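## Task

Exchange the cardboard box sitting in the open drawer of the short, narrow three-drawer filing cabinet with the printed block sitting in the open drawer of the wide three-drawer cabinet, then push every drawer fully closed. Both cabinets must stay roughly where they started, the robot must not tip over or be left leaning, and the final arrangement must hold without the robot supporting anything.

## Robot and tools

Robot: a Hello Robot Stretch 4 with a single arm. It has an omni-wheel base, a lift that slides up a mast, an arm that telescopes straight ahead, a wrist with yaw, pitch and roll, and a two-finger gripper. It stands about 1.6 m tall; the base rim lies within 0.23 m of the base origin. Cameras: head_camera, head_left_camera, head_right_camera (all on the head) and wrist_camera. Loose objects may occasionally be nudged by something outside the robot's control.

Frames: the base frame sits on the floor under the base centre, x ahead, y to the left, z up. hand_pose is reported in it (a point between the open fingertips; with all wrist joints at 0 its axes line up with the base frame), but the printed value may be a little wrong. The odometry frame is where the base frame was when the scene began; base_odometry heading runs -3.142 to 3.142, positive to the left, and counts wheel turns only, so slipping looks like travel.

execute_actions(actions, cameras): actions is a list holding one action, or empty to just read state and pictures. An action contains base, joints or both, optionally pace and contact_limits; alternatively end_of_arm on its own. Parts of one action start together and may finish at different times.
- base takes exactly one relative move, measured from where the base last reported itself: translate_m (metres, forward positive, -2 to 2), strafe_m (metres sideways, left positive, -2 to 2) or rotate_rad (radians, counter-clockwise seen from above positive, -3.2 to 3.2).
- joints is a set of absolute targets keyed by name, one value each: lift_m 0 to 1.2 m; arm_m 0 to 0.55 m of extension; wrist_yaw_rad -1.134 to 4.276 (0 points ahead, positive turns left, 3.14 is folded back, above 3.4 the arm may block it); wrist_pitch_rad -1.117 to 4.259 (0 level, 1.57 pointing down); wrist_roll_rad -1.117 to 4.259 (0 keeps the fingers level, positive turns clockwise viewed from behind); gripper_m -0.038 to 0.141, the fingertip gap in metres (negative means the tips squeeze together). Done tolerances: lift and arm ±0.004, yaw and roll ±0.02, pitch ±0.05, gripper ±0.004. Joint targets beyond range get clipped and reported; any other bad value or unknown key rejects the whole call.
- pace: "slow", "default", "fast" or "max" (base up to 0.1/0.3/0.4/0.6 m/s and 1/2/3/4 rad/s; a raised lift lowers those caps).
- contact_limits: {"arm_m": value from 0 (gentlest) to 0.75 (firmest)}, default 0.5; the arm halts on contact above that.
- {"end_of_arm": "enable_torque"} reactivates wrist or gripper motors that shut off.
- cameras: list of camera names, or "all"/omitted/null for all, [] for none.
A joint or base left out of an action may still be driving toward an earlier target without the status showing it. If one result reports a stop, the remaining execute_actions, wait and finished_scene calls in that same reply are skipped.

wait(seconds 0 to 10): nothing new is commanded; returns state and pictures. zoom_image(camera, region [x0, y0, x1, y1] in pixels, top-left origin, at most 504x504): magnified view of that camera's latest full image. finished_scene(scene 1 or 2): ends that scene permanently and reports success; the next scene's task arrives in its result.

Reading results: base_status and joint_status give how each motion ended. done (for the base this only means the wheels turned enough); off_target (resting away from target, maybe still pushing); contact_stop_at_<key> (blocked; that lift, arm or wheels go slack, a slack lift can sink, slack wheels can roll); limit_stop_at_<name>, including limit_stop_at_tilt (leaning over 6 degrees; lift, arm and wheels go slack and ignore commands) and limit_stop_at_own_body (self-collision guard, likely when pitch is below -0.2 with roll below -0.4 or above 4; move away from the body instead). torque_fault: a wrist or gripper motor overloaded and went limp until enable_torque. on_its_own lists what the call did not command; "held at" is the held target, not the position. lidar_m: 12 distances in metres, 30-degree sectors starting straight ahead and going counter-clockwise (4th left, 7th behind, 10th right); "-" is nothing seen or closer than 0.25 m; it misses glass, thin legs and much behind. wrist_depth_mm: 7x7 grid of median depths, 100 to 2000 mm, read from the top left. turned_by_wheels versus turned_by_imu differing by over about 0.1 rad hints at a collision or slip. base_tilt is in degrees (forward, right positive) with a fixed offset up to about 1.5. motor_effort is percent of maximum with the action's peak in brackets; each motor has a small fixed bias; for wheel_0..2 positive turns the base right. Camera intrinsics and T_world_to_cam are given in OpenCV form relative to the base frame and may be slightly off.

Gripping: command a gap smaller than the object; going lower squeezes harder and pulls it toward the wrist, opening pushes it out. Neither gripper_m nor done proves a hold; a firm grip at a command of 0 or more shows as a clear gripper effort change. If fingertips snag on a surface below, raise the lift. To unfold at the start, send lift_m 0.4 with wrist_yaw_rad 0.

Avoid: driving or turning with more than 1 kg held and arm_m above 0.2, especially fast; hard steady pushes or pulls with a high gripper or a high contact limit (tipping risk); dropping, slamming or striking objects; pressing the gripper into things with base or arm moves; shoving cabinets out of place.

Each tool is called after "Call:" in YAML: its name, and indented under it one key for each argument.

## Session

Call:
execute_actions:
  actions:
    - {"joints":{"lift_m":0.4,"wrist_yaw_rad":0}}

Scene clock: 2.43 s.
base_odometry: x=+0.000 y=+0.000 heading=+0.000 (m, m, rad; odometry frame)
turned_by_wheels: +0.000 (rad since the last result)
turned_by_imu: +0.001 (rad since the last result)
base_tilt: forward=+0.0 right=-1.0 (deg)
lidar_m: 0.92 1.87 1.60 1.58 1.76 2.03 1.83 1.41 2.38 2.59 2.10 0.91
base_status: not commanded
joint_positions: lift_m=+0.400 arm_m=+0.003 wrist_yaw_rad=+0.000 wrist_pitch_rad=-0.010 wrist_roll_rad=+0.001 gripper_m=+0.057
joint_status: all done
motor_effort: lift_m=+22(23) arm_m=-1(1) wrist_yaw_rad=-1(6) wrist_pitch_rad=-5(5) wrist_roll_rad=+0(0) gripper_m=-3(4) wheel_0=+0(0) wheel_1=+0(0) wheel_2=+0(0) (%)
hand_pose: x=+0.4619 y=-0.0873 z=+0.5809 quat_wxyz=(+1.000, +0.000, -0.005, +0.000) (m; base frame)
wrist_depth_mm: 1618 1756 1618 1499 1008 931 878 / 1618 1808 1661 1060 976 931 866 / 1661 1808 1661 1078 991 931 878 / 1708 1756 1708 1060 991 931 878 / 1708 1808 1708 1060 991 931 891 / 1499 1576 198 750 195 976 931 / 1118 1118 788 108 683 634 615
pictures: head_camera, head_left_camera, head_right_camera, wrist_camera
camera_calibration (this result's frames):
wrist_camera: T_world_to_cam=[[0.0662119, -0.991585, 0.111241, -0.168995], [-0.0528956, -0.114817, -0.991977, 0.630903], [0.996403, 0.0597966, -0.0600528, -0.194232], [0, 0, 0, 1]] pos_world=[0.238094, -0.0835199, 0.632976]
Images, in order (width x height): head_camera 420x560, head_left_camera 420x672, head_right_camera 420x672, wrist_camera 616x392.

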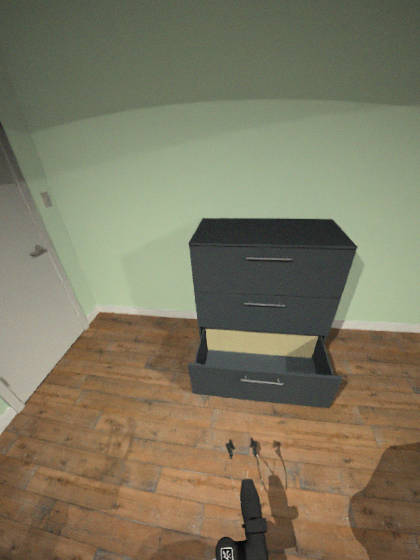

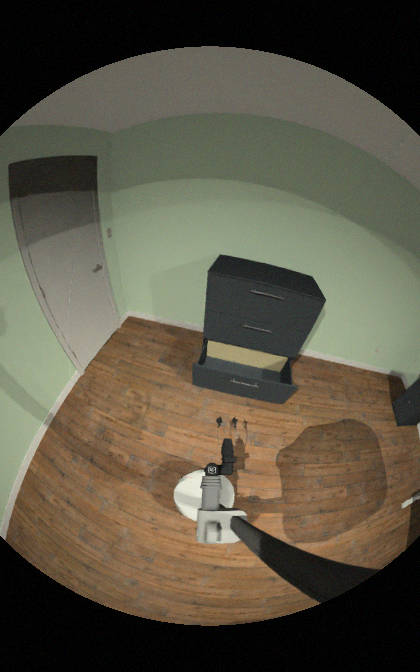

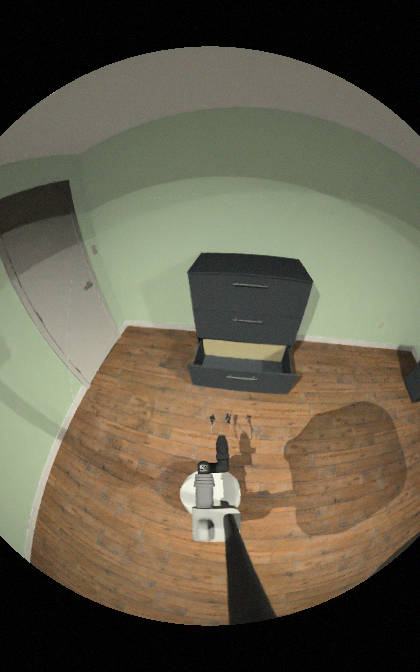

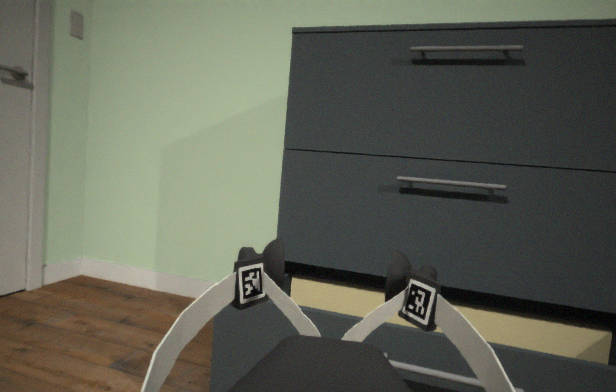

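Call:
execute_actions:
  actions:
    - {"base":{"rotate_rad":-0.2},"joints":{"lift_m":0.6,"wrist_pitch_rad":1.0}}
  cameras: []

Call:
execute_actions:
  actions:
    - {"base":{"translate_m":0.4},"joints":{"arm_m":0.2}}

Scene clock: 4.87 s.
base_odometry: x=+0.000 y=+0.000 heading=-0.200 (m, m, rad; odometry frame)
turned_by_wheels: -0.200 (rad since the last result)
turned_by_imu: -0.196 (rad since the last result)
base_tilt: forward=+0.1 right=-0.9 (deg)
lidar_m: 0.91 0.97 1.66 1.58 1.63 2.08 2.02 1.41 1.61 2.37 2.48 0.98
base_status: done
joint_positions: lift_m=+0.600 arm_m=+0.003 wrist_yaw_rad=+0.000 wrist_pitch_rad=+1.001 wrist_roll_rad=+0.001 gripper_m=+0.057
joint_status: all done
motor_effort: lift_m=+22(23) arm_m=-1(1) wrist_yaw_rad=-1(2) wrist_pitch_rad=-2(3) wrist_roll_rad=+0(0) gripper_m=-3(3) wheel_0=+0(6) wheel_1=-1(5) wheel_2=-1(7) (%)
hand_pose: x=+0.3291 y=-0.0874 z=+0.5351 quat_wxyz=(+0.877, +0.000, +0.480, +0.000) (m; base frame)
wrist_depth_mm: 1138 1118 820 798 778 741 732 / 1025 1042 976 931 917 866 946 / 946 931 931 917 917 904 904 / 866 866 854 866 842 842 831 / 809 798 788 788 778 778 768 / 750 750 198 723 195 732 715 / 707 691 691 108 683 661 676
pictures: none
No camera images: the call's "cameras" was empty. Leave "cameras" out to get every camera's image.

Scene clock: 7.67 s.
base_odometry: x=+0.392 y=-0.079 heading=-0.200 (m, m, rad; odometry frame)
turned_by_wheels: +0.000 (rad since the last result)
turned_by_imu: +0.002 (rad since the last result)
base_tilt: forward=+0.0 right=-0.9 (deg)
lidar_m: 0.48 0.56 1.64 1.58 1.67 2.29 2.41 1.72 2.46 2.49 0.77 0.55
base_status: done
joint_positions: lift_m=+0.600 arm_m=+0.199 wrist_yaw_rad=+0.000 wrist_pitch_rad=+1.001 wrist_roll_rad=+0.001 gripper_m=+0.057
joint_status: all done
motor_effort: lift_m=+22(22) arm_m=+4(4) wrist_yaw_rad=-1(1) wrist_pitch_rad=-3(5) wrist_roll_rad=+1(1) gripper_m=-2(1) wheel_0=+1(6) wheel_1=+0(8) wheel_2=+1(10) (%)
hand_pose: x=+0.5257 y=-0.0874 z=+0.5351 quat_wxyz=(+0.877, +0.000, +0.480, +0.000) (m; base frame)
wrist_depth_mm: 1078 530 512 488 477 459 445 / 1025 668 676 647 627 603 580 / 931 715 831 788 759 715 676 / 574 732 788 778 788 768 732 / 466 661 732 723 715 715 691 / 732 609 198 399 195 382 508 / 699 683 699 108 668 480 564
pictures: head_camera, head_left_camera, head_right_camera, wrist_camera
camera_calibration (this result's frames):
wrist_camera: T_world_to_cam=[[0.129214, -0.991611, 0.00335612, -0.143646], [-0.868732, -0.114832, -0.481787, 0.744723], [0.478131, 0.059338, -0.876282, 0.448694], [0, 0, 0, 1]] pos_world=[0.450991, -0.0835473, 0.752462]
Images, in order (width x height): head_camera 420x560, head_left_camera 420x672, head_right_camera 420x672, wrist_camera 616x392.

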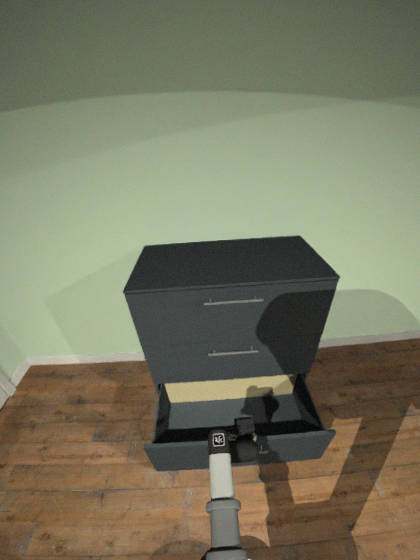

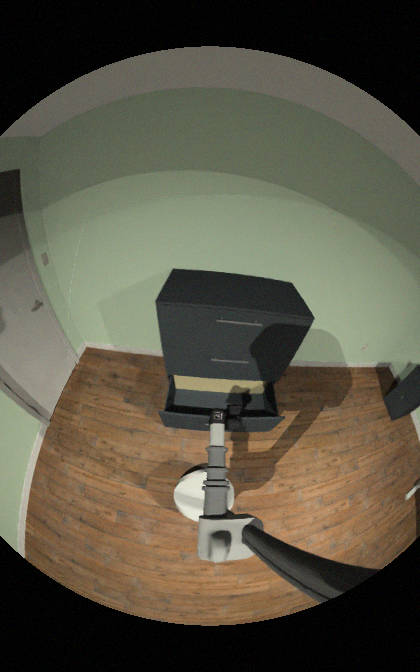

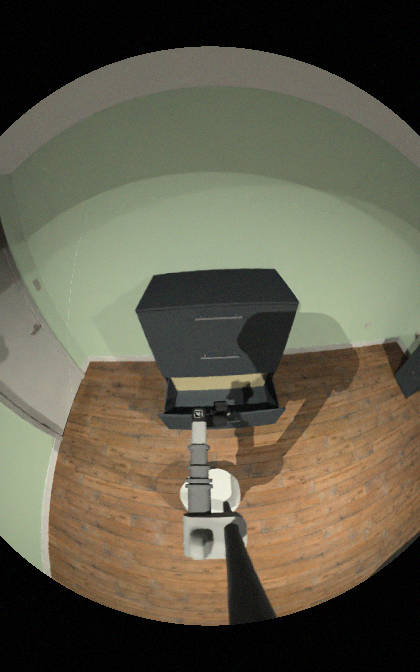

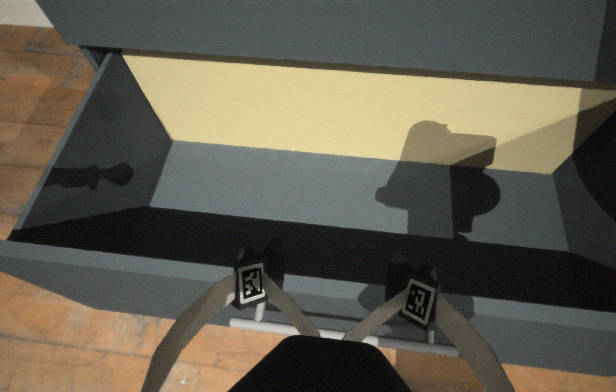

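Call:
execute_actions:
  actions:
    - {"joints":{"arm_m":0.42,"wrist_pitch_rad":1.75,"gripper_m":0.14}}
  cameras: ["wrist_camera"]

Scene clock: 9.90 s.
base_odometry: x=+0.392 y=-0.079 heading=-0.200 (m, m, rad; odometry frame)
turned_by_wheels: +0.000 (rad since the last result)
turned_by_imu: +0.001 (rad since the last result)
base_tilt: forward=+0.0 right=-0.9 (deg)
lidar_m: 0.51 0.55 1.63 1.58 1.65 2.28 2.42 1.73 2.48 2.49 0.77 0.54
base_status: not commanded
joint_positions: lift_m=+0.600 arm_m=+0.419 wrist_yaw_rad=+0.000 wrist_pitch_rad=+1.749 wrist_roll_rad=+0.001 gripper_m=+0.140
joint_status: all done
motor_effort: lift_m=+22(22) arm_m=+5(5) wrist_yaw_rad=+0(1) wrist_pitch_rad=+2(6) wrist_roll_rad=+0(0) gripper_m=+0(6) wheel_0=+1(1) wheel_1=+0(0) wheel_2=+1(1) (%)
hand_pose: x=+0.5388 y=-0.0874 z=+0.4942 quat_wxyz=(+0.641, +0.000, +0.767, +0.000) (m; base frame)
wrist_depth_mm: 492 615 609 591 585 569 554 / 504 634 634 609 591 591 574 / 415 462 521 609 609 615 597 / 788 759 750 402 382 364 384 / 831 788 750 750 732 707 699 / 842 820 798 768 750 190 732 / 878 866 676 108 788 778 759
pictures: wrist_camera
camera_calibration (this result's frames):
wrist_camera: T_world_to_cam=[[0.0969837, -0.991613, -0.0854221, -0.0839765], [-0.964459, -0.114828, 0.237978, 0.432286], [-0.245791, 0.0593061, -0.967507, 0.841668], [0, 0, 0, 1]] pos_world=[0.631941, -0.0835495, 0.704271]
Images, in order (width x height): wrist_camera 616x392.

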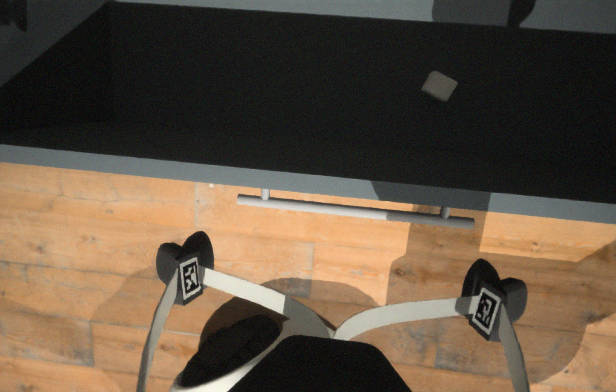

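Call:
execute_actions:
  actions:
    - {"base":{"strafe_m":-0.14},"joints":{"arm_m":0.5,"wrist_pitch_rad":1.57,"lift_m":0.45}}
  cameras: ["wrist_camera","head_camera"]

Scene clock: 12.90 s.
base_odometry: x=+0.364 y=-0.217 heading=-0.200 (m, m, rad; odometry frame)
turned_by_wheels: +0.000 (rad since the last result)
turned_by_imu: +0.001 (rad since the last result)
base_tilt: forward=+0.1 right=-1.0 (deg)
lidar_m: 0.51 0.51 1.78 1.72 1.79 2.49 2.40 1.67 2.34 2.35 1.90 0.55
base_status: done
joint_positions: lift_m=+0.450 arm_m=+0.499 wrist_yaw_rad=+0.000 wrist_pitch_rad=+1.570 wrist_roll_rad=+0.001 gripper_m=+0.140
joint_status: all done
motor_effort: lift_m=+18(20) arm_m=+4(4) wrist_yaw_rad=+0(1) wrist_pitch_rad=-1(6) wrist_roll_rad=+0(1) gripper_m=+0(2) wheel_0=+1(8) wheel_1=+1(9) wheel_2=+0(0) (%)
hand_pose: x=+0.6703 y=-0.0874 z=+0.3399 quat_wxyz=(+0.707, +0.000, +0.707, +0.000) (m; base frame)
wrist_depth_mm: 517 504 496 484 473 466 455 / 517 508 496 488 480 469 462 / 521 512 504 492 488 473 466 / 530 521 508 500 492 480 473 / 535 521 512 504 492 484 477 / 368 373 366 397 407 191 462 / 276 283 304 108 338 320 355
pictures: head_camera, wrist_camera
camera_calibration (this result's frames):
wrist_camera: T_world_to_cam=[[0.110544, -0.991626, -0.0667702, -0.125327], [-0.991448, -0.114714, 0.0622218, 0.6736], [-0.0693602, 0.0593209, -0.995826, 0.616138], [0, 0, 0, 1]] pos_world=[0.724429, -0.0835554, 0.563286]
Images, in order (width x height): head_camera 420x560, wrist_camera 616x392.

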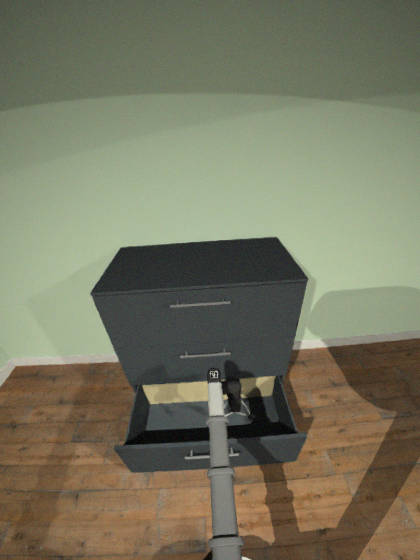

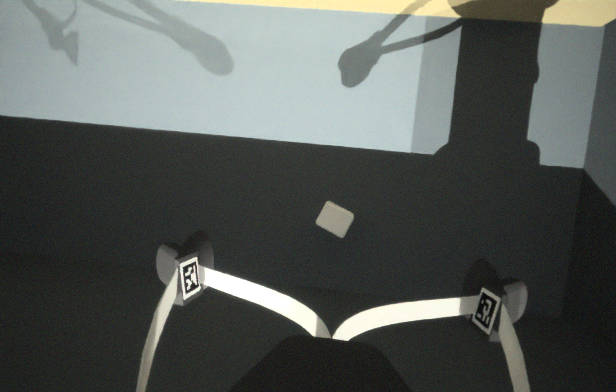

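Call:
execute_actions:
  actions:
    - {"joints":{"arm_m":0.495,"wrist_roll_rad":0.25,"lift_m":0.25,"gripper_m":0.08}}
  cameras: ["wrist_camera","head_camera"]

Scene clock: 15.60 s.
base_odometry: x=+0.364 y=-0.217 heading=-0.200 (m, m, rad; odometry frame)
turned_by_wheels: +0.000 (rad since the last result)
turned_by_imu: +0.001 (rad since the last result)
base_tilt: forward=+0.1 right=-0.8 (deg)
lidar_m: 0.49 0.54 1.78 1.71 1.81 2.47 2.40 1.65 2.34 2.34 1.90 0.55
base_status: not commanded
joint_positions: lift_m=+0.250 arm_m=+0.496 wrist_yaw_rad=+0.000 wrist_pitch_rad=+1.570 wrist_roll_rad=+0.250 gripper_m=+0.080
joint_status: all done
motor_effort: lift_m=+18(20) arm_m=-5(6) wrist_yaw_rad=+0(0) wrist_pitch_rad=-1(2) wrist_roll_rad=+1(6) gripper_m=-2(1) wheel_0=+1(1) wheel_1=+0(1) wheel_2=+0(0) (%)
hand_pose: x=+0.6669 y=-0.0874 z=+0.1399 quat_wxyz=(+0.702, +0.088, +0.701, -0.088) (m; base frame)
wrist_depth_mm: 307 301 297 290 285 279 274 / 310 306 298 293 289 282 278 / 315 307 301 297 290 285 281 / 317 310 307 300 294 289 283 / 322 315 307 289 297 290 289 / 325 319 309 304 298 293 290 / 329 322 317 108 296 267 266
pictures: head_camera, wrist_camera
camera_calibration (this result's frames):
wrist_camera: T_world_to_cam=[[-0.137089, -0.988295, -0.0669338, 0.0271531], [-0.989162, 0.132997, 0.06221, 0.702837], [-0.0525798, 0.0747367, -0.995816, 0.406878], [0, 0, 0, 1]] pos_world=[0.720336, -0.0970484, 0.36327]
Images, in order (width x height): head_camera 420x560, wrist_camera 616x392.

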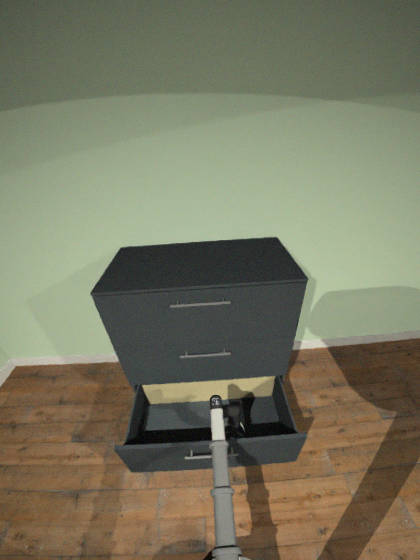

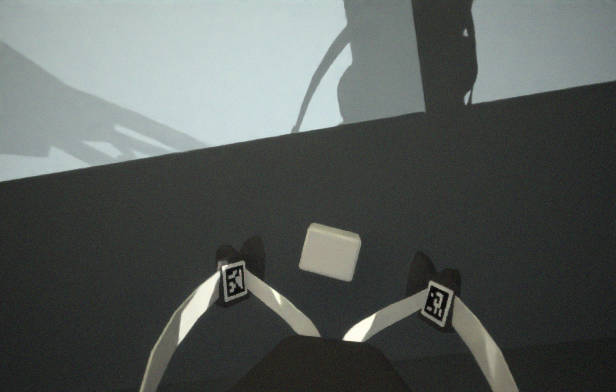

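Call:
execute_actions:
  actions:
    - {"joints":{"lift_m":0.2},"pace":"slow"}
  cameras: ["wrist_camera"]

Call:
execute_actions:
  actions:
    - {"joints":{"gripper_m":0.005}}
  cameras: ["wrist_camera"]

Call:
execute_actions:
  actions:
    - {"joints":{"lift_m":0.6}}
  cameras: ["wrist_camera"]

Scene clock: 17.40 s.
base_odometry: x=+0.364 y=-0.217 heading=-0.200 (m, m, rad; odometry frame)
turned_by_wheels: +0.000 (rad since the last result)
turned_by_imu: +0.001 (rad since the last result)
base_tilt: forward=-0.1 right=-0.9 (deg)
lidar_m: 0.50 0.56 1.76 1.71 1.79 2.48 2.41 1.65 2.33 2.34 1.92 0.54
base_status: not commanded
joint_positions: lift_m=+0.200 arm_m=+0.496 wrist_yaw_rad=+0.000 wrist_pitch_rad=+1.570 wrist_roll_rad=+0.250 gripper_m=+0.080
joint_status: all done
motor_effort: lift_m=+17(18) arm_m=-5(5) wrist_yaw_rad=+0(0) wrist_pitch_rad=+0(1) wrist_roll_rad=+3(1) gripper_m=-1(0) wheel_0=+1(1) wheel_1=+0(1) wheel_2=+0(0) (%)
hand_pose: x=+0.6669 y=-0.0874 z=+0.0899 quat_wxyz=(+0.702, +0.088, +0.701, -0.088) (m; base frame)
wrist_depth_mm: 256 252 247 242 237 233 229 / 259 255 250 245 240 236 232 / 263 257 252 246 242 237 236 / 266 259 254 249 245 241 237 / 267 264 256 250 248 244 239 / 271 264 257 254 224 243 240 / 274 268 264 108 253 246 243
pictures: wrist_camera
camera_calibration (this result's frames):
wrist_camera: T_world_to_cam=[[-0.13709, -0.988295, -0.0669338, 0.0238081], [-0.989162, 0.132997, 0.0622097, 0.705945], [-0.0525795, 0.0747367, -0.995816, 0.357108], [0, 0, 0, 1]] pos_world=[0.720335, -0.0970484, 0.313291]
Images, in order (width x height): wrist_camera 616x392.

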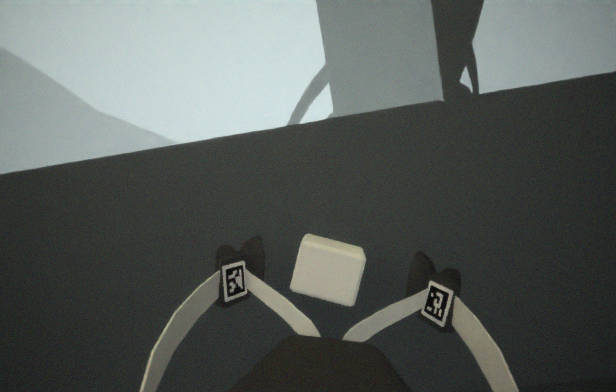

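Scene clock: 18.93 s.
base_odometry: x=+0.364 y=-0.217 heading=-0.200 (m, m, rad; odometry frame)
turned_by_wheels: +0.000 (rad since the last result)
turned_by_imu: +0.001 (rad since the last result)
base_tilt: forward=+0.0 right=-0.9 (deg)
lidar_m: 0.50 0.52 1.78 1.71 1.80 2.46 2.41 1.66 2.32 2.34 1.91 0.57
base_status: not commanded
joint_positions: lift_m=+0.200 arm_m=+0.496 wrist_yaw_rad=+0.000 wrist_pitch_rad=+1.570 wrist_roll_rad=+0.250 gripper_m=+0.005
joint_status: all done
motor_effort: lift_m=+17(17) arm_m=-5(5) wrist_yaw_rad=+0(0) wrist_pitch_rad=+0(1) wrist_roll_rad=+1(1) gripper_m=-17(15) wheel_0=+1(1) wheel_1=+0(1) wheel_2=+0(1) (%)
hand_pose: x=+0.6669 y=-0.0874 z=+0.0899 quat_wxyz=(+0.702, +0.088, +0.701, -0.088) (m; base frame)
wrist_depth_mm: 257 252 247 241 237 233 229 / 259 254 249 244 240 236 232 / 262 256 252 247 242 237 235 / 265 260 255 250 245 240 236 / 268 263 257 215 247 243 239 / 272 266 186 253 187 244 242 / 276 270 263 108 252 247 243
pictures: wrist_camera
camera_calibration (this result's frames):
wrist_camera: T_world_to_cam=[[-0.137095, -0.988294, -0.0669338, 0.0238113], [-0.989161, 0.133002, 0.0622099, 0.705945], [-0.0525793, 0.074737, -0.995816, 0.357108], [0, 0, 0, 1]] pos_world=[0.720335, -0.0970487, 0.313291]
Images, in order (width x height): wrist_camera 616x392.

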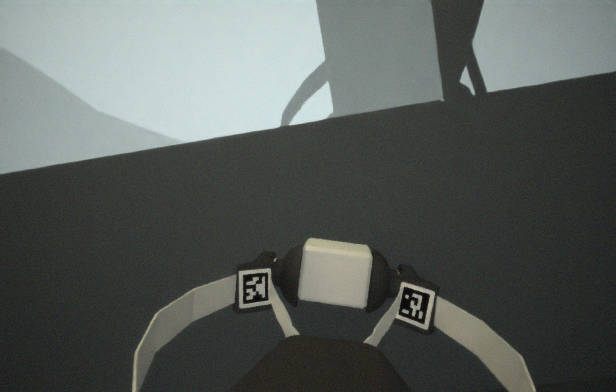

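Scene clock: 21.53 s.
base_odometry: x=+0.364 y=-0.217 heading=-0.200 (m, m, rad; odometry frame)
turned_by_wheels: +0.000 (rad since the last result)
turned_by_imu: +0.001 (rad since the last result)
base_tilt: forward=+0.2 right=-0.9 (deg)
lidar_m: 0.50 0.55 1.79 1.72 1.80 2.48 2.42 1.64 2.33 2.35 1.92 0.56
base_status: not commanded
joint_positions: lift_m=+0.600 arm_m=+0.496 wrist_yaw_rad=+0.000 wrist_pitch_rad=+1.570 wrist_roll_rad=+0.250 gripper_m=+0.005
joint_status: all done
motor_effort: lift_m=+22(26) arm_m=-5(5) wrist_yaw_rad=+0(0) wrist_pitch_rad=+0(2) wrist_roll_rad=+1(2) gripper_m=-14(17) wheel_0=+1(0) wheel_1=+0(0) wheel_2=+0(0) (%)
hand_pose: x=+0.6669 y=-0.0874 z=+0.4895 quat_wxyz=(+0.702, +0.088, +0.701, -0.088) (m; base frame)
wrist_depth_mm: 315 342 492 535 591 591 449 / 597 647 647 627 621 609 462 / 676 661 654 634 627 621 473 / 691 676 661 654 640 627 488 / 683 683 668 215 634 569 469 / 603 559 186 373 187 366 351 / 413 384 384 108 723 699 691
pictures: wrist_camera
camera_calibration (this result's frames):
wrist_camera: T_world_to_cam=[[-0.137095, -0.988294, -0.0669338, 0.0505569], [-0.989161, 0.133002, 0.0622099, 0.681083], [-0.0525793, 0.074737, -0.995816, 0.755026], [0, 0, 0, 1]] pos_world=[0.720331, -0.0970486, 0.712881]
Images, in order (width x height): wrist_camera 616x392.

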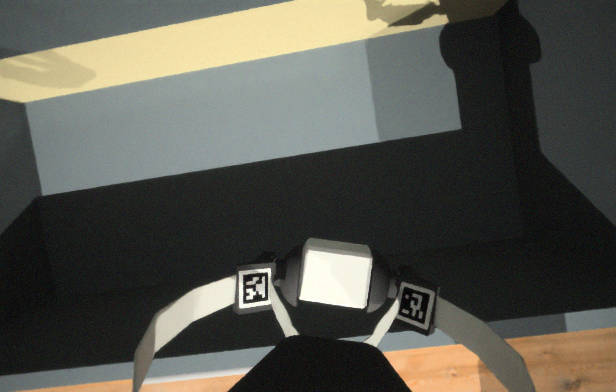

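Call:
execute_actions:
  actions:
    - {"base":{"rotate_rad":-1.57},"joints":{"arm_m":0.1,"wrist_roll_rad":0}}
  cameras: ["head_camera","head_left_camera","head_right_camera"]

Scene clock: 24.10 s.
base_odometry: x=+0.364 y=-0.217 heading=-1.770 (m, m, rad; odometry frame)
turned_by_wheels: -1.570 (rad since the last result)
turned_by_imu: -1.546 (rad since the last result)
base_tilt: forward=+0.0 right=-0.9 (deg)
lidar_m: 2.34 1.89 0.55 0.51 0.53 1.76 1.72 1.81 2.50 2.40 1.67 2.30
base_status: done
joint_positions: lift_m=+0.600 arm_m=+0.101 wrist_yaw_rad=+0.000 wrist_pitch_rad=+1.570 wrist_roll_rad=+0.000 gripper_m=+0.005
joint_status: all done
motor_effort: lift_m=+22(23) arm_m=-5(7) wrist_yaw_rad=+0(2) wrist_pitch_rad=-1(0) wrist_roll_rad=+0(7) gripper_m=-16(14) wheel_0=+3(7) wheel_1=-1(5) wheel_2=+1(8) (%)
hand_pose: x=+0.2719 y=-0.0874 z=+0.4896 quat_wxyz=(+0.707, +0.000, +0.707, +0.000) (m; base frame)
wrist_depth_mm: 732 723 707 691 676 661 654 / 750 723 707 699 683 668 654 / 741 732 723 715 691 676 668 / 759 741 723 707 699 683 668 / 768 741 699 215 699 699 683 / 778 768 186 508 187 691 691 / 778 539 530 108 723 699 699
pictures: head_camera, head_left_camera, head_right_camera
Images, in order (width x height): head_camera 420x560, head_left_camera 420x672, head_right_camera 420x672.

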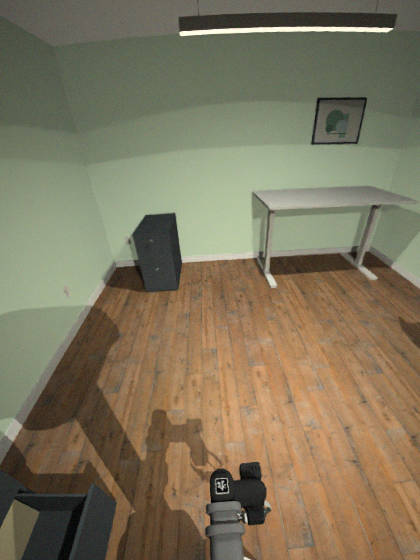

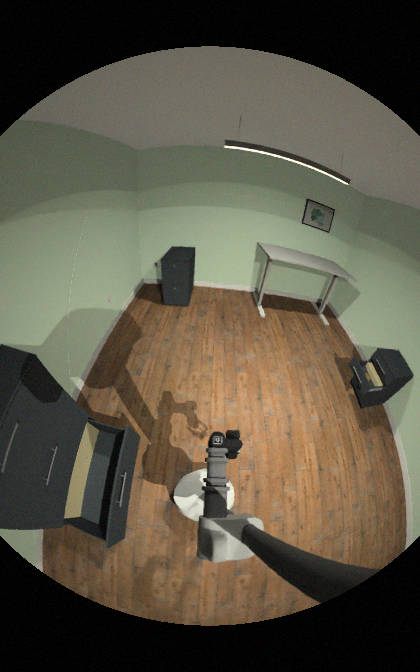

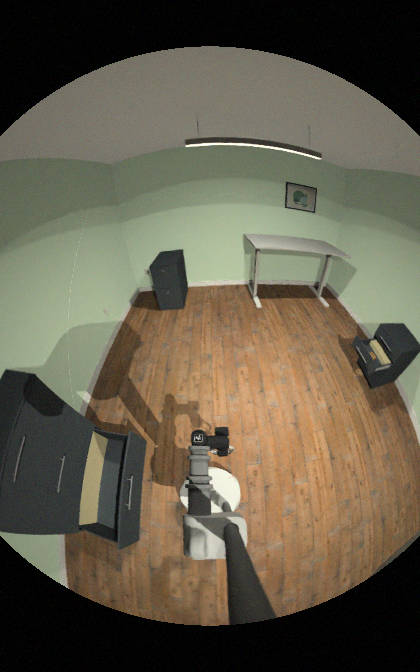

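Call:
execute_actions:
  actions:
    - {"base":{"translate_m":0.95},"pace":"fast","joints":{"lift_m":0.75}}
  cameras: []

Call:
execute_actions:
  actions:
    - {"base":{"rotate_rad":-1.6}}
  cameras: []

Call:
execute_actions:
  actions:
    - {"base":{"translate_m":0.7},"pace":"fast"}
  cameras: ["head_camera","head_left_camera","head_right_camera"]

Scene clock: 28.47 s.
base_odometry: x=+0.177 y=-1.148 heading=-1.770 (m, m, rad; odometry frame)
turned_by_wheels: +0.000 (rad since the last result)
turned_by_imu: +0.004 (rad since the last result)
base_tilt: forward=+0.2 right=-0.8 (deg)
lidar_m: 1.42 1.41 1.39 1.33 0.76 0.77 2.66 2.81 2.50 1.47 1.79 1.42
base_status: done
joint_positions: lift_m=+0.750 arm_m=+0.101 wrist_yaw_rad=+0.000 wrist_pitch_rad=+1.570 wrist_roll_rad=+0.000 gripper_m=+0.005
joint_status: all done
motor_effort: lift_m=+22(25) arm_m=-4(5) wrist_yaw_rad=+1(0) wrist_pitch_rad=+0(0) wrist_roll_rad=+0(1) gripper_m=-16(16) wheel_0=-1(7) wheel_1=+0(5) wheel_2=+1(13) (%)
hand_pose: x=+0.2719 y=-0.0874 z=+0.6396 quat_wxyz=(+0.707, +0.000, +0.707, +0.000) (m; base frame)
wrist_depth_mm: 878 866 854 831 820 798 778 / 904 878 854 842 820 809 788 / 904 891 866 866 831 809 798 / 917 904 891 854 842 831 820 / 917 904 842 215 842 831 820 / 946 917 186 654 187 831 831 / 946 946 691 108 854 842 842
pictures: none
No camera images: the call's "cameras" was empty. Leave "cameras" out to get every camera's image.

Scene clock: 30.53 s.
base_odometry: x=+0.177 y=-1.148 heading=+2.914 (m, m, rad; odometry frame)
turned_by_wheels: -1.600 (rad since the last result)
turned_by_imu: -1.576 (rad since the last result)
base_tilt: forward=+0.1 right=-1.0 (deg)
lidar_m: 1.48 1.87 1.42 1.51 1.40 1.41 1.34 0.81 0.74 2.66 2.76 2.52
base_status: done
joint_positions: lift_m=+0.750 arm_m=+0.101 wrist_yaw_rad=+0.000 wrist_pitch_rad=+1.570 wrist_roll_rad=+0.000 gripper_m=+0.005
joint_status: not commanded
motor_effort: lift_m=+22(22) arm_m=-5(5) wrist_yaw_rad=+0(0) wrist_pitch_rad=+2(0) wrist_roll_rad=-1(0) gripper_m=-18(14) wheel_0=+2(7) wheel_1=+0(9) wheel_2=+2(7) (%)
hand_pose: x=+0.2719 y=-0.0874 z=+0.6396 quat_wxyz=(+0.707, +0.000, +0.707, +0.000) (m; base frame)
wrist_depth_mm: 891 866 854 842 820 809 788 / 891 878 866 842 820 809 798 / 917 891 866 854 831 820 809 / 904 891 866 866 842 831 809 / 931 904 842 215 854 842 820 / 931 917 185 654 187 842 820 / 946 917 683 108 866 842 831
pictures: none
No camera images: the call's "cameras" was empty. Leave "cameras" out to get every camera's image.

Scene clock: 33.67 s.
base_odometry: x=-0.505 y=-0.990 heading=+2.914 (m, m, rad; odometry frame)
turned_by_wheels: +0.000 (rad since the last result)
turned_by_imu: +0.003 (rad since the last result)
base_tilt: forward=+0.1 right=-0.9 (deg)
lidar_m: 0.78 1.78 1.36 1.27 1.74 1.93 2.03 1.34 1.74 2.63 2.49 0.87
base_status: done
joint_positions: lift_m=+0.750 arm_m=+0.101 wrist_yaw_rad=+0.000 wrist_pitch_rad=+1.570 wrist_roll_rad=+0.000 gripper_m=+0.005
joint_status: not commanded
motor_effort: lift_m=+22(22) arm_m=-5(4) wrist_yaw_rad=+0(0) wrist_pitch_rad=-1(0) wrist_roll_rad=+0(0) gripper_m=-16(14) wheel_0=+0(7) wheel_1=+1(6) wheel_2=+0(12) (%)
hand_pose: x=+0.2719 y=-0.0874 z=+0.6396 quat_wxyz=(+0.707, +0.000, +0.707, +0.000) (m; base frame)
wrist_depth_mm: 891 878 854 831 809 798 778 / 891 878 854 854 820 809 798 / 904 891 866 854 831 809 809 / 904 891 878 866 842 831 809 / 931 904 842 215 842 820 809 / 946 917 186 661 187 831 820 / 946 917 676 107 866 854 820
pictures: head_camera, head_left_camera, head_right_camera
Images, in order (width x height): head_camera 420x560, head_left_camera 420x672, head_right_camera 420x672.

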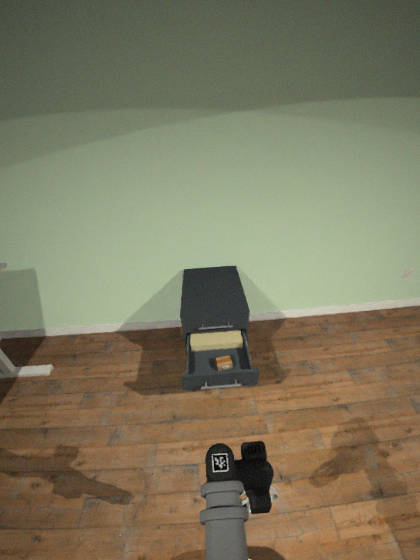

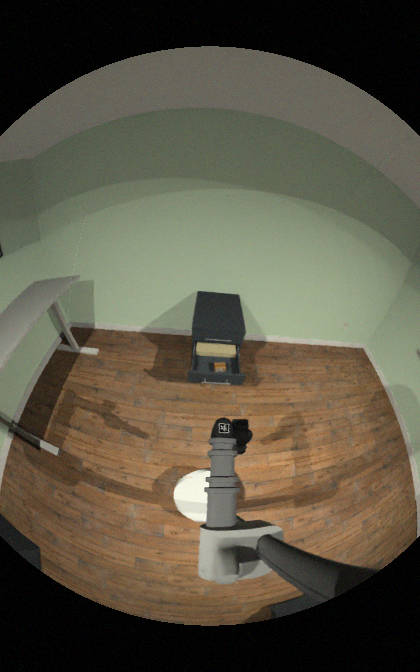

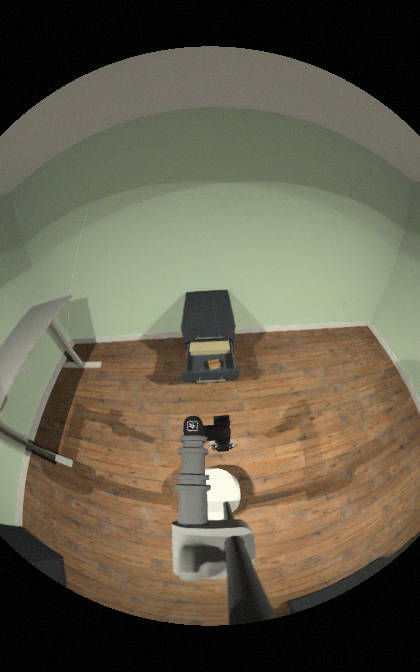

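Call:
execute_actions:
  actions:
    - {"base":{"translate_m":0.4},"joints":{"arm_m":0.38,"lift_m":0.8}}
  cameras: ["head_camera","wrist_camera"]

Scene clock: 36.73 s.
base_odometry: x=-0.895 y=-0.900 heading=+2.914 (m, m, rad; odometry frame)
turned_by_wheels: +0.000 (rad since the last result)
turned_by_imu: +0.002 (rad since the last result)
base_tilt: forward=+0.1 right=-1.1 (deg)
lidar_m: 0.37 0.42 1.35 1.27 1.34 1.99 2.16 1.72 2.78 2.63 1.91 0.42
base_status: done
joint_positions: lift_m=+0.800 arm_m=+0.379 wrist_yaw_rad=+0.000 wrist_pitch_rad=+1.570 wrist_roll_rad=+0.000 gripper_m=+0.005
joint_status: all done
motor_effort: lift_m=+22(23) arm_m=+4(4) wrist_yaw_rad=+0(0) wrist_pitch_rad=+1(0) wrist_roll_rad=+0(1) gripper_m=-16(15) wheel_0=+1(6) wheel_1=-1(7) wheel_2=+0(9) (%)
hand_pose: x=+0.5504 y=-0.0874 z=+0.6895 quat_wxyz=(+0.707, +0.000, +0.707, +0.000) (m; base frame)
wrist_depth_mm: 931 399 342 336 332 322 831 / 946 917 473 459 449 842 842 / 960 931 521 517 504 866 854 / 976 946 530 492 508 878 854 / 976 960 539 215 508 878 866 / 991 960 186 424 187 878 866 / 1008 976 960 108 917 891 891
pictures: head_camera, wrist_camera
camera_calibration (this result's frames):
wrist_camera: T_world_to_cam=[[0.111345, -0.991538, -0.0667432, -0.0891792], [-0.991372, -0.115499, 0.0619849, 0.533015], [-0.0691692, 0.0592656, -0.995843, 0.955875], [0, 0, 0, 1]] pos_world=[0.604462, -0.0835124, 0.91291]
Images, in order (width x height): head_camera 420x560, wrist_camera 616x392.

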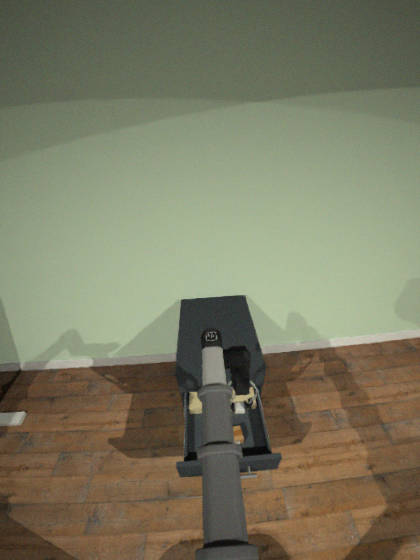

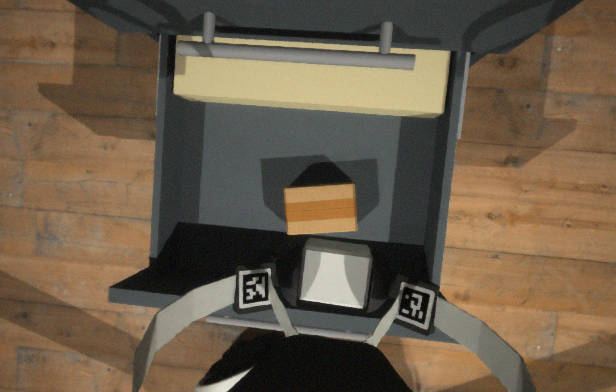

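Call:
execute_actions:
  actions:
    - {"joints":{"arm_m":0.47,"lift_m":0.58}}
  cameras: ["wrist_camera"]

Scene clock: 39.77 s.
base_odometry: x=-0.895 y=-0.900 heading=+2.914 (m, m, rad; odometry frame)
turned_by_wheels: +0.000 (rad since the last result)
turned_by_imu: +0.001 (rad since the last result)
base_tilt: forward=+0.1 right=-1.0 (deg)
lidar_m: 0.38 0.43 1.35 1.27 1.32 2.02 2.20 1.72 2.78 2.62 1.90 0.39
base_status: not commanded
joint_positions: lift_m=+0.580 arm_m=+0.469 wrist_yaw_rad=+0.000 wrist_pitch_rad=+1.570 wrist_roll_rad=+0.000 gripper_m=+0.005
joint_status: all done
motor_effort: lift_m=+18(21) arm_m=+4(3) wrist_yaw_rad=+0(0) wrist_pitch_rad=+0(2) wrist_roll_rad=+0(0) gripper_m=-15(16) wheel_0=+2(1) wheel_1=-1(1) wheel_2=+0(0) (%)
hand_pose: x=+0.6403 y=-0.0874 z=+0.4699 quat_wxyz=(+0.707, +0.000, +0.707, +0.000) (m; base frame)
wrist_depth_mm: 128 121 119 116 111 109 - / 257 255 250 182 149 148 161 / 133 126 125 122 119 118 442 / 289 315 307 300 293 242 647 / 294 317 310 216 296 290 654 / 300 320 186 255 187 254 661 / 306 325 319 108 304 248 676
pictures: wrist_camera
camera_calibration (this result's frames):
wrist_camera: T_world_to_cam=[[0.111214, -0.991552, -0.0667612, -0.113759], [-0.991376, -0.115379, 0.0621455, 0.635718], [-0.0693233, 0.059274, -0.995832, 0.743489], [0, 0, 0, 1]] pos_world=[0.694428, -0.083519, 0.693288]
Images, in order (width x height): wrist_camera 616x392.

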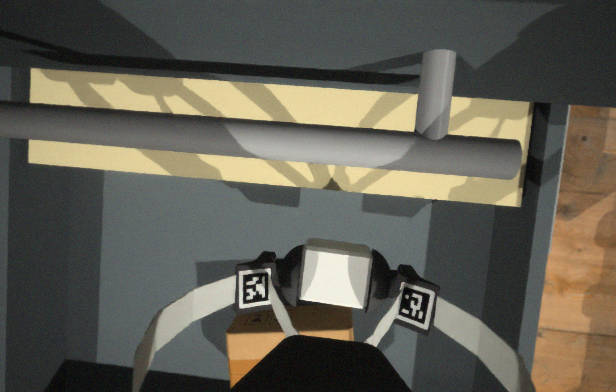

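Call:
execute_actions:
  actions:
    - {"joints":{"arm_m":0.48,"lift_m":0.528},"pace":"slow"}
  cameras: []

Call:
execute_actions:
  actions:
    - {"joints":{"gripper_m":0.07}}
  cameras: ["wrist_camera"]

Call:
execute_actions:
  actions:
    - {"joints":{"lift_m":0.62}}
  cameras: []

Call:
execute_actions:
  actions:
    - {"base":{"strafe_m":0.015},"joints":{"arm_m":0.39,"gripper_m":0.135,"wrist_roll_rad":-0.2}}
  cameras: ["wrist_camera"]

Scene clock: 42.27 s.
base_odometry: x=-0.895 y=-0.900 heading=+2.914 (m, m, rad; odometry frame)
turned_by_wheels: +0.000 (rad since the last result)
turned_by_imu: +0.001 (rad since the last result)
base_tilt: forward=+0.0 right=-0.9 (deg)
lidar_m: 0.37 0.43 1.33 1.28 1.32 2.02 2.17 1.72 2.78 2.63 1.93 0.39
base_status: not commanded
joint_positions: lift_m=+0.528 arm_m=+0.479 wrist_yaw_rad=+0.000 wrist_pitch_rad=+1.570 wrist_roll_rad=+0.000 gripper_m=+0.005
joint_status: all done
motor_effort: lift_m=+17(15) arm_m=+5(6) wrist_yaw_rad=+0(0) wrist_pitch_rad=+0(0) wrist_roll_rad=-1(1) gripper_m=-15(15) wheel_0=+2(2) wheel_1=-1(1) wheel_2=+1(0) (%)
hand_pose: x=+0.6503 y=-0.0874 z=+0.4179 quat_wxyz=(+0.707, +0.000, +0.707, +0.000) (m; base frame)
wrist_depth_mm: 112 109 - - - - - / 206 202 197 135 127 - - / - 204 199 196 191 190 186 / 264 260 256 - - - - / 266 262 257 215 245 241 207 / 271 265 186 252 186 243 203 / 274 268 260 108 251 244 203
pictures: none
No camera images: the call's "cameras" was empty. Leave "cameras" out to get every camera's image.

Scene clock: 43.70 s.
base_odometry: x=-0.895 y=-0.900 heading=+2.914 (m, m, rad; odometry frame)
turned_by_wheels: +0.000 (rad since the last result)
turned_by_imu: +0.001 (rad since the last result)
base_tilt: forward=+0.1 right=-0.9 (deg)
lidar_m: 0.39 0.44 1.36 1.27 1.34 2.03 2.20 1.71 2.78 2.64 1.90 0.39
base_status: not commanded
joint_positions: lift_m=+0.528 arm_m=+0.479 wrist_yaw_rad=+0.000 wrist_pitch_rad=+1.570 wrist_roll_rad=+0.000 gripper_m=+0.070
joint_status: all done
motor_effort: lift_m=+17(17) arm_m=+5(5) wrist_yaw_rad=+0(0) wrist_pitch_rad=+0(1) wrist_roll_rad=+0(2) gripper_m=-3(16) wheel_0=+2(2) wheel_1=-1(1) wheel_2=+1(0) (%)
hand_pose: x=+0.6503 y=-0.0874 z=+0.4179 quat_wxyz=(+0.707, +0.000, +0.707, +0.000) (m; base frame)
wrist_depth_mm: 111 109 - - - - - / 206 202 197 135 127 - - / - 203 199 195 192 189 186 / 265 262 255 - - - - / 267 263 257 235 244 242 208 / 271 266 205 252 211 242 203 / 273 268 259 108 251 233 204
pictures: wrist_camera
camera_calibration (this result's frames):
wrist_camera: T_world_to_cam=[[0.111214, -0.991552, -0.0667612, -0.11834], [-0.991376, -0.115379, 0.0621455, 0.648843], [-0.0693233, 0.059274, -0.995832, 0.692407], [0, 0, 0, 1]] pos_world=[0.704408, -0.083519, 0.641298]
Images, in order (width x height): wrist_camera 616x392.

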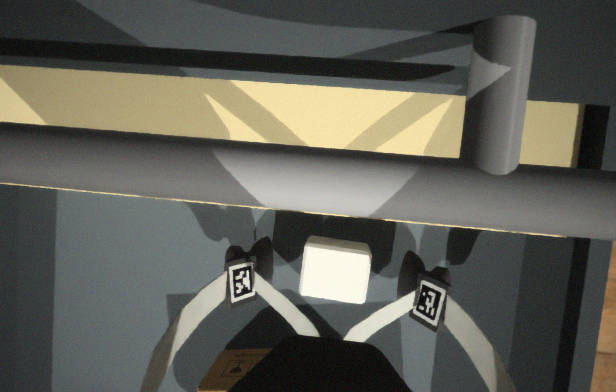

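Scene clock: 45.10 s.
base_odometry: x=-0.895 y=-0.900 heading=+2.914 (m, m, rad; odometry frame)
turned_by_wheels: +0.000 (rad since the last result)
turned_by_imu: +0.001 (rad since the last result)
base_tilt: forward=+0.1 right=-1.0 (deg)
lidar_m: 0.38 0.43 1.36 1.29 1.31 2.02 2.18 1.72 2.77 2.63 1.90 0.42
base_status: not commanded
joint_positions: lift_m=+0.620 arm_m=+0.479 wrist_yaw_rad=+0.000 wrist_pitch_rad=+1.570 wrist_roll_rad=+0.000 gripper_m=+0.070
joint_status: all done
motor_effort: lift_m=+23(27) arm_m=+5(4) wrist_yaw_rad=+0(0) wrist_pitch_rad=+1(1) wrist_roll_rad=+0(0) gripper_m=-2(1) wheel_0=+2(1) wheel_1=-1(1) wheel_2=+0(0) (%)
hand_pose: x=+0.6503 y=-0.0874 z=+0.5095 quat_wxyz=(+0.707, +0.000, +0.707, +0.000) (m; base frame)
wrist_depth_mm: 112 108 - - - - - / 173 165 149 135 128 124 - / 173 294 291 286 278 276 683 / 332 353 345 291 282 277 699 / 338 357 351 343 338 325 699 / 345 362 205 306 211 274 707 / 353 368 359 108 343 307 715
pictures: none
No camera images: the call's "cameras" was empty. Leave "cameras" out to get every camera's image.

Scene clock: 46.73 s.
base_odometry: x=-0.898 y=-0.915 heading=+2.914 (m, m, rad; odometry frame)
turned_by_wheels: +0.000 (rad since the last result)
turned_by_imu: +0.001 (rad since the last result)
base_tilt: forward=-0.1 right=-0.9 (deg)
lidar_m: 0.38 0.43 1.35 1.27 1.33 2.02 2.27 1.73 2.78 2.63 1.91 0.42
base_status: done
joint_positions: lift_m=+0.620 arm_m=+0.391 wrist_yaw_rad=+0.000 wrist_pitch_rad=+1.570 wrist_roll_rad=-0.200 gripper_m=+0.135
joint_status: all done
motor_effort: lift_m=+23(23) arm_m=-5(5) wrist_yaw_rad=+0(0) wrist_pitch_rad=-2(0) wrist_roll_rad=+0(5) gripper_m=+0(2) wheel_0=+0(6) wheel_1=-1(4) wheel_2=+0(1) (%)
hand_pose: x=+0.5619 y=-0.0874 z=+0.5095 quat_wxyz=(+0.704, -0.071, +0.703, +0.070) (m; base frame)
wrist_depth_mm: 750 294 287 281 276 270 265 / 759 330 340 332 279 274 268 / 778 347 343 338 327 324 272 / 778 351 347 338 332 327 293 / 778 357 349 293 336 329 699 / 301 325 351 345 340 193 699 / 262 262 297 108 342 298 707
pictures: wrist_camera
camera_calibration (this result's frames):
wrist_camera: T_world_to_cam=[[0.305822, -0.949755, -0.0666176, -0.208178], [-0.948748, -0.309858, 0.0621718, 0.514607], [-0.07969, 0.0441898, -0.99584, 0.781979], [0, 0, 0, 1]] pos_world=[0.614214, -0.0728186, 0.732864]
Images, in order (width x height): wrist_camera 616x392.

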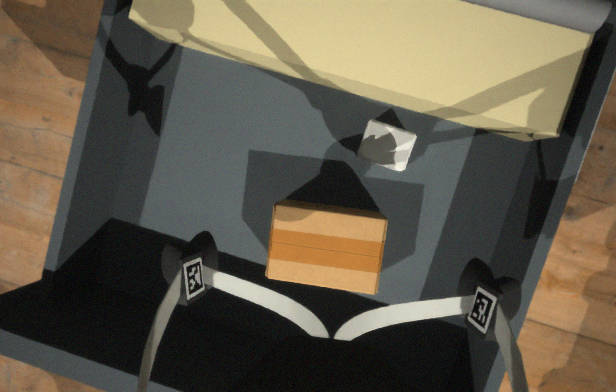

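Call:
execute_actions:
  actions:
    - {"base":{"strafe_m":0.008},"joints":{"lift_m":0.532},"pace":"slow"}
  cameras: ["wrist_camera"]

Call:
execute_actions:
  actions:
    - {"joints":{"gripper_m":0.045}}
  cameras: ["wrist_camera"]

Call:
execute_actions:
  actions:
    - {"joints":{"lift_m":0.7}}
  cameras: ["wrist_camera"]

Scene clock: 49.23 s.
base_odometry: x=-0.900 y=-0.922 heading=+2.914 (m, m, rad; odometry frame)
turned_by_wheels: +0.000 (rad since the last result)
turned_by_imu: +0.001 (rad since the last result)
base_tilt: forward=+0.1 right=-0.9 (deg)
lidar_m: 0.40 0.43 1.33 1.25 1.31 2.02 2.32 1.74 2.82 2.65 1.89 0.42
base_status: done
joint_positions: lift_m=+0.532 arm_m=+0.391 wrist_yaw_rad=+0.000 wrist_pitch_rad=+1.570 wrist_roll_rad=-0.200 gripper_m=+0.135
joint_status: all done
motor_effort: lift_m=+17(23) arm_m=-5(5) wrist_yaw_rad=+0(0) wrist_pitch_rad=+0(0) wrist_roll_rad=-2(1) gripper_m=+1(0) wheel_0=-3(6) wheel_1=+3(3) wheel_2=+0(1) (%)
hand_pose: x=+0.5619 y=-0.0874 z=+0.4219 quat_wxyz=(+0.704, -0.071, +0.703, +0.070) (m; base frame)
wrist_depth_mm: 219 255 246 197 192 189 185 / 231 258 253 248 241 204 187 / 244 260 255 251 218 240 237 / 258 264 259 253 248 243 239 / 271 267 258 206 204 245 242 / 273 271 264 206 202 194 242 / 240 262 267 108 253 250 227
pictures: wrist_camera
camera_calibration (this result's frames):
wrist_camera: T_world_to_cam=[[0.305822, -0.949755, -0.0666176, -0.214011], [-0.948748, -0.309858, 0.0621718, 0.52005], [-0.07969, 0.0441898, -0.99584, 0.694777], [0, 0, 0, 1]] pos_world=[0.614212, -0.0728186, 0.645297]
Images, in order (width x height): wrist_camera 616x392.

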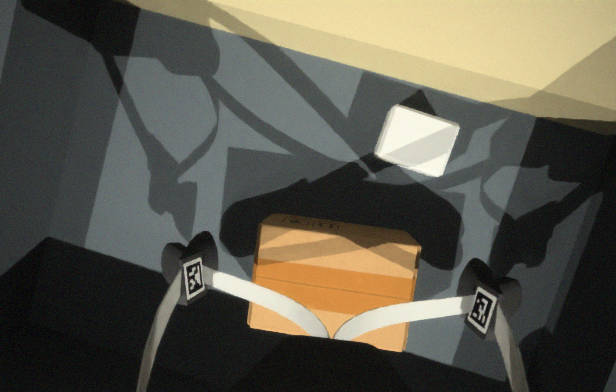

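Scene clock: 51.10 s.
base_odometry: x=-0.900 y=-0.922 heading=+2.914 (m, m, rad; odometry frame)
turned_by_wheels: +0.000 (rad since the last result)
turned_by_imu: +0.001 (rad since the last result)
base_tilt: forward=+0.0 right=-1.1 (deg)
lidar_m: 0.38 0.44 1.32 1.26 1.31 2.02 2.33 1.74 2.79 2.64 1.91 0.42
base_status: not commanded
joint_positions: lift_m=+0.532 arm_m=+0.391 wrist_yaw_rad=+0.000 wrist_pitch_rad=+1.570 wrist_roll_rad=-0.200 gripper_m=+0.045
joint_status: all done
motor_effort: lift_m=+17(17) arm_m=-5(5) wrist_yaw_rad=+0(0) wrist_pitch_rad=+1(1) wrist_roll_rad=+0(0) gripper_m=-19(17) wheel_0=-3(3) wheel_1=+3(3) wheel_2=+0(0) (%)
hand_pose: x=+0.5619 y=-0.0874 z=+0.4219 quat_wxyz=(+0.704, -0.071, +0.703, +0.070) (m; base frame)
wrist_depth_mm: 220 256 247 198 192 189 185 / 231 258 252 248 242 204 187 / 243 262 257 250 218 239 237 / 258 264 258 252 248 243 238 / 271 266 259 191 190 245 241 / 274 270 196 193 189 183 242 / 241 262 267 108 252 250 215
pictures: wrist_camera
camera_calibration (this result's frames):
wrist_camera: T_world_to_cam=[[0.305822, -0.949755, -0.0666175, -0.214011], [-0.948748, -0.309858, 0.0621717, 0.520049], [-0.0796898, 0.0441898, -0.99584, 0.694776], [0, 0, 0, 1]] pos_world=[0.614212, -0.0728186, 0.645297]
Images, in order (width x height): wrist_camera 616x392.

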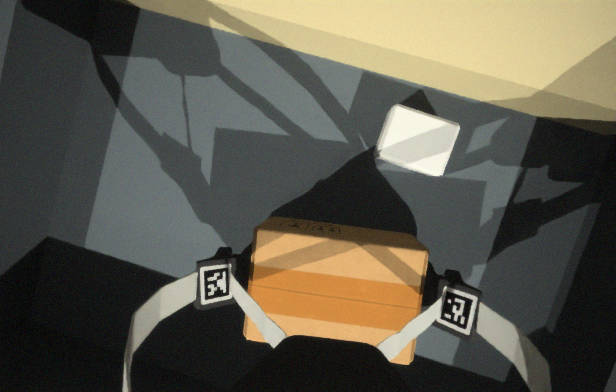

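Scene clock: 52.87 s.
base_odometry: x=-0.900 y=-0.922 heading=+2.914 (m, m, rad; odometry frame)
turned_by_wheels: +0.000 (rad since the last result)
turned_by_imu: +0.001 (rad since the last result)
base_tilt: forward=+0.0 right=-1.0 (deg)
lidar_m: 0.38 0.43 1.32 1.25 1.30 2.00 2.31 1.71 2.81 2.64 1.91 0.40
base_status: not commanded
joint_positions: lift_m=+0.700 arm_m=+0.391 wrist_yaw_rad=+0.000 wrist_pitch_rad=+1.570 wrist_roll_rad=-0.200 gripper_m=+0.045
joint_status: all done
motor_effort: lift_m=+23(25) arm_m=-5(5) wrist_yaw_rad=+0(1) wrist_pitch_rad=-1(0) wrist_roll_rad=+0(1) gripper_m=-17(15) wheel_0=-3(3) wheel_1=+3(3) wheel_2=+0(0) (%)
hand_pose: x=+0.5619 y=-0.0874 z=+0.5895 quat_wxyz=(+0.704, -0.071, +0.703, +0.070) (m; base frame)
wrist_depth_mm: 831 831 366 355 263 239 235 / 831 820 421 366 355 347 343 / 854 831 424 418 404 359 750 / 866 436 433 421 413 404 759 / 878 433 430 191 190 407 778 / 878 340 196 193 189 183 778 / 904 878 654 108 345 384 778
pictures: wrist_camera
camera_calibration (this result's frames):
wrist_camera: T_world_to_cam=[[0.305822, -0.949755, -0.0666176, -0.202848], [-0.948748, -0.309858, 0.0621718, 0.509629], [-0.07969, 0.0441898, -0.99584, 0.861639], [0, 0, 0, 1]] pos_world=[0.614209, -0.0728186, 0.812857]
Images, in order (width x height): wrist_camera 616x392.

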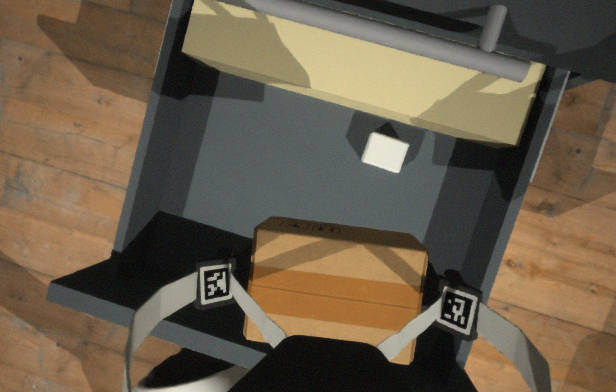

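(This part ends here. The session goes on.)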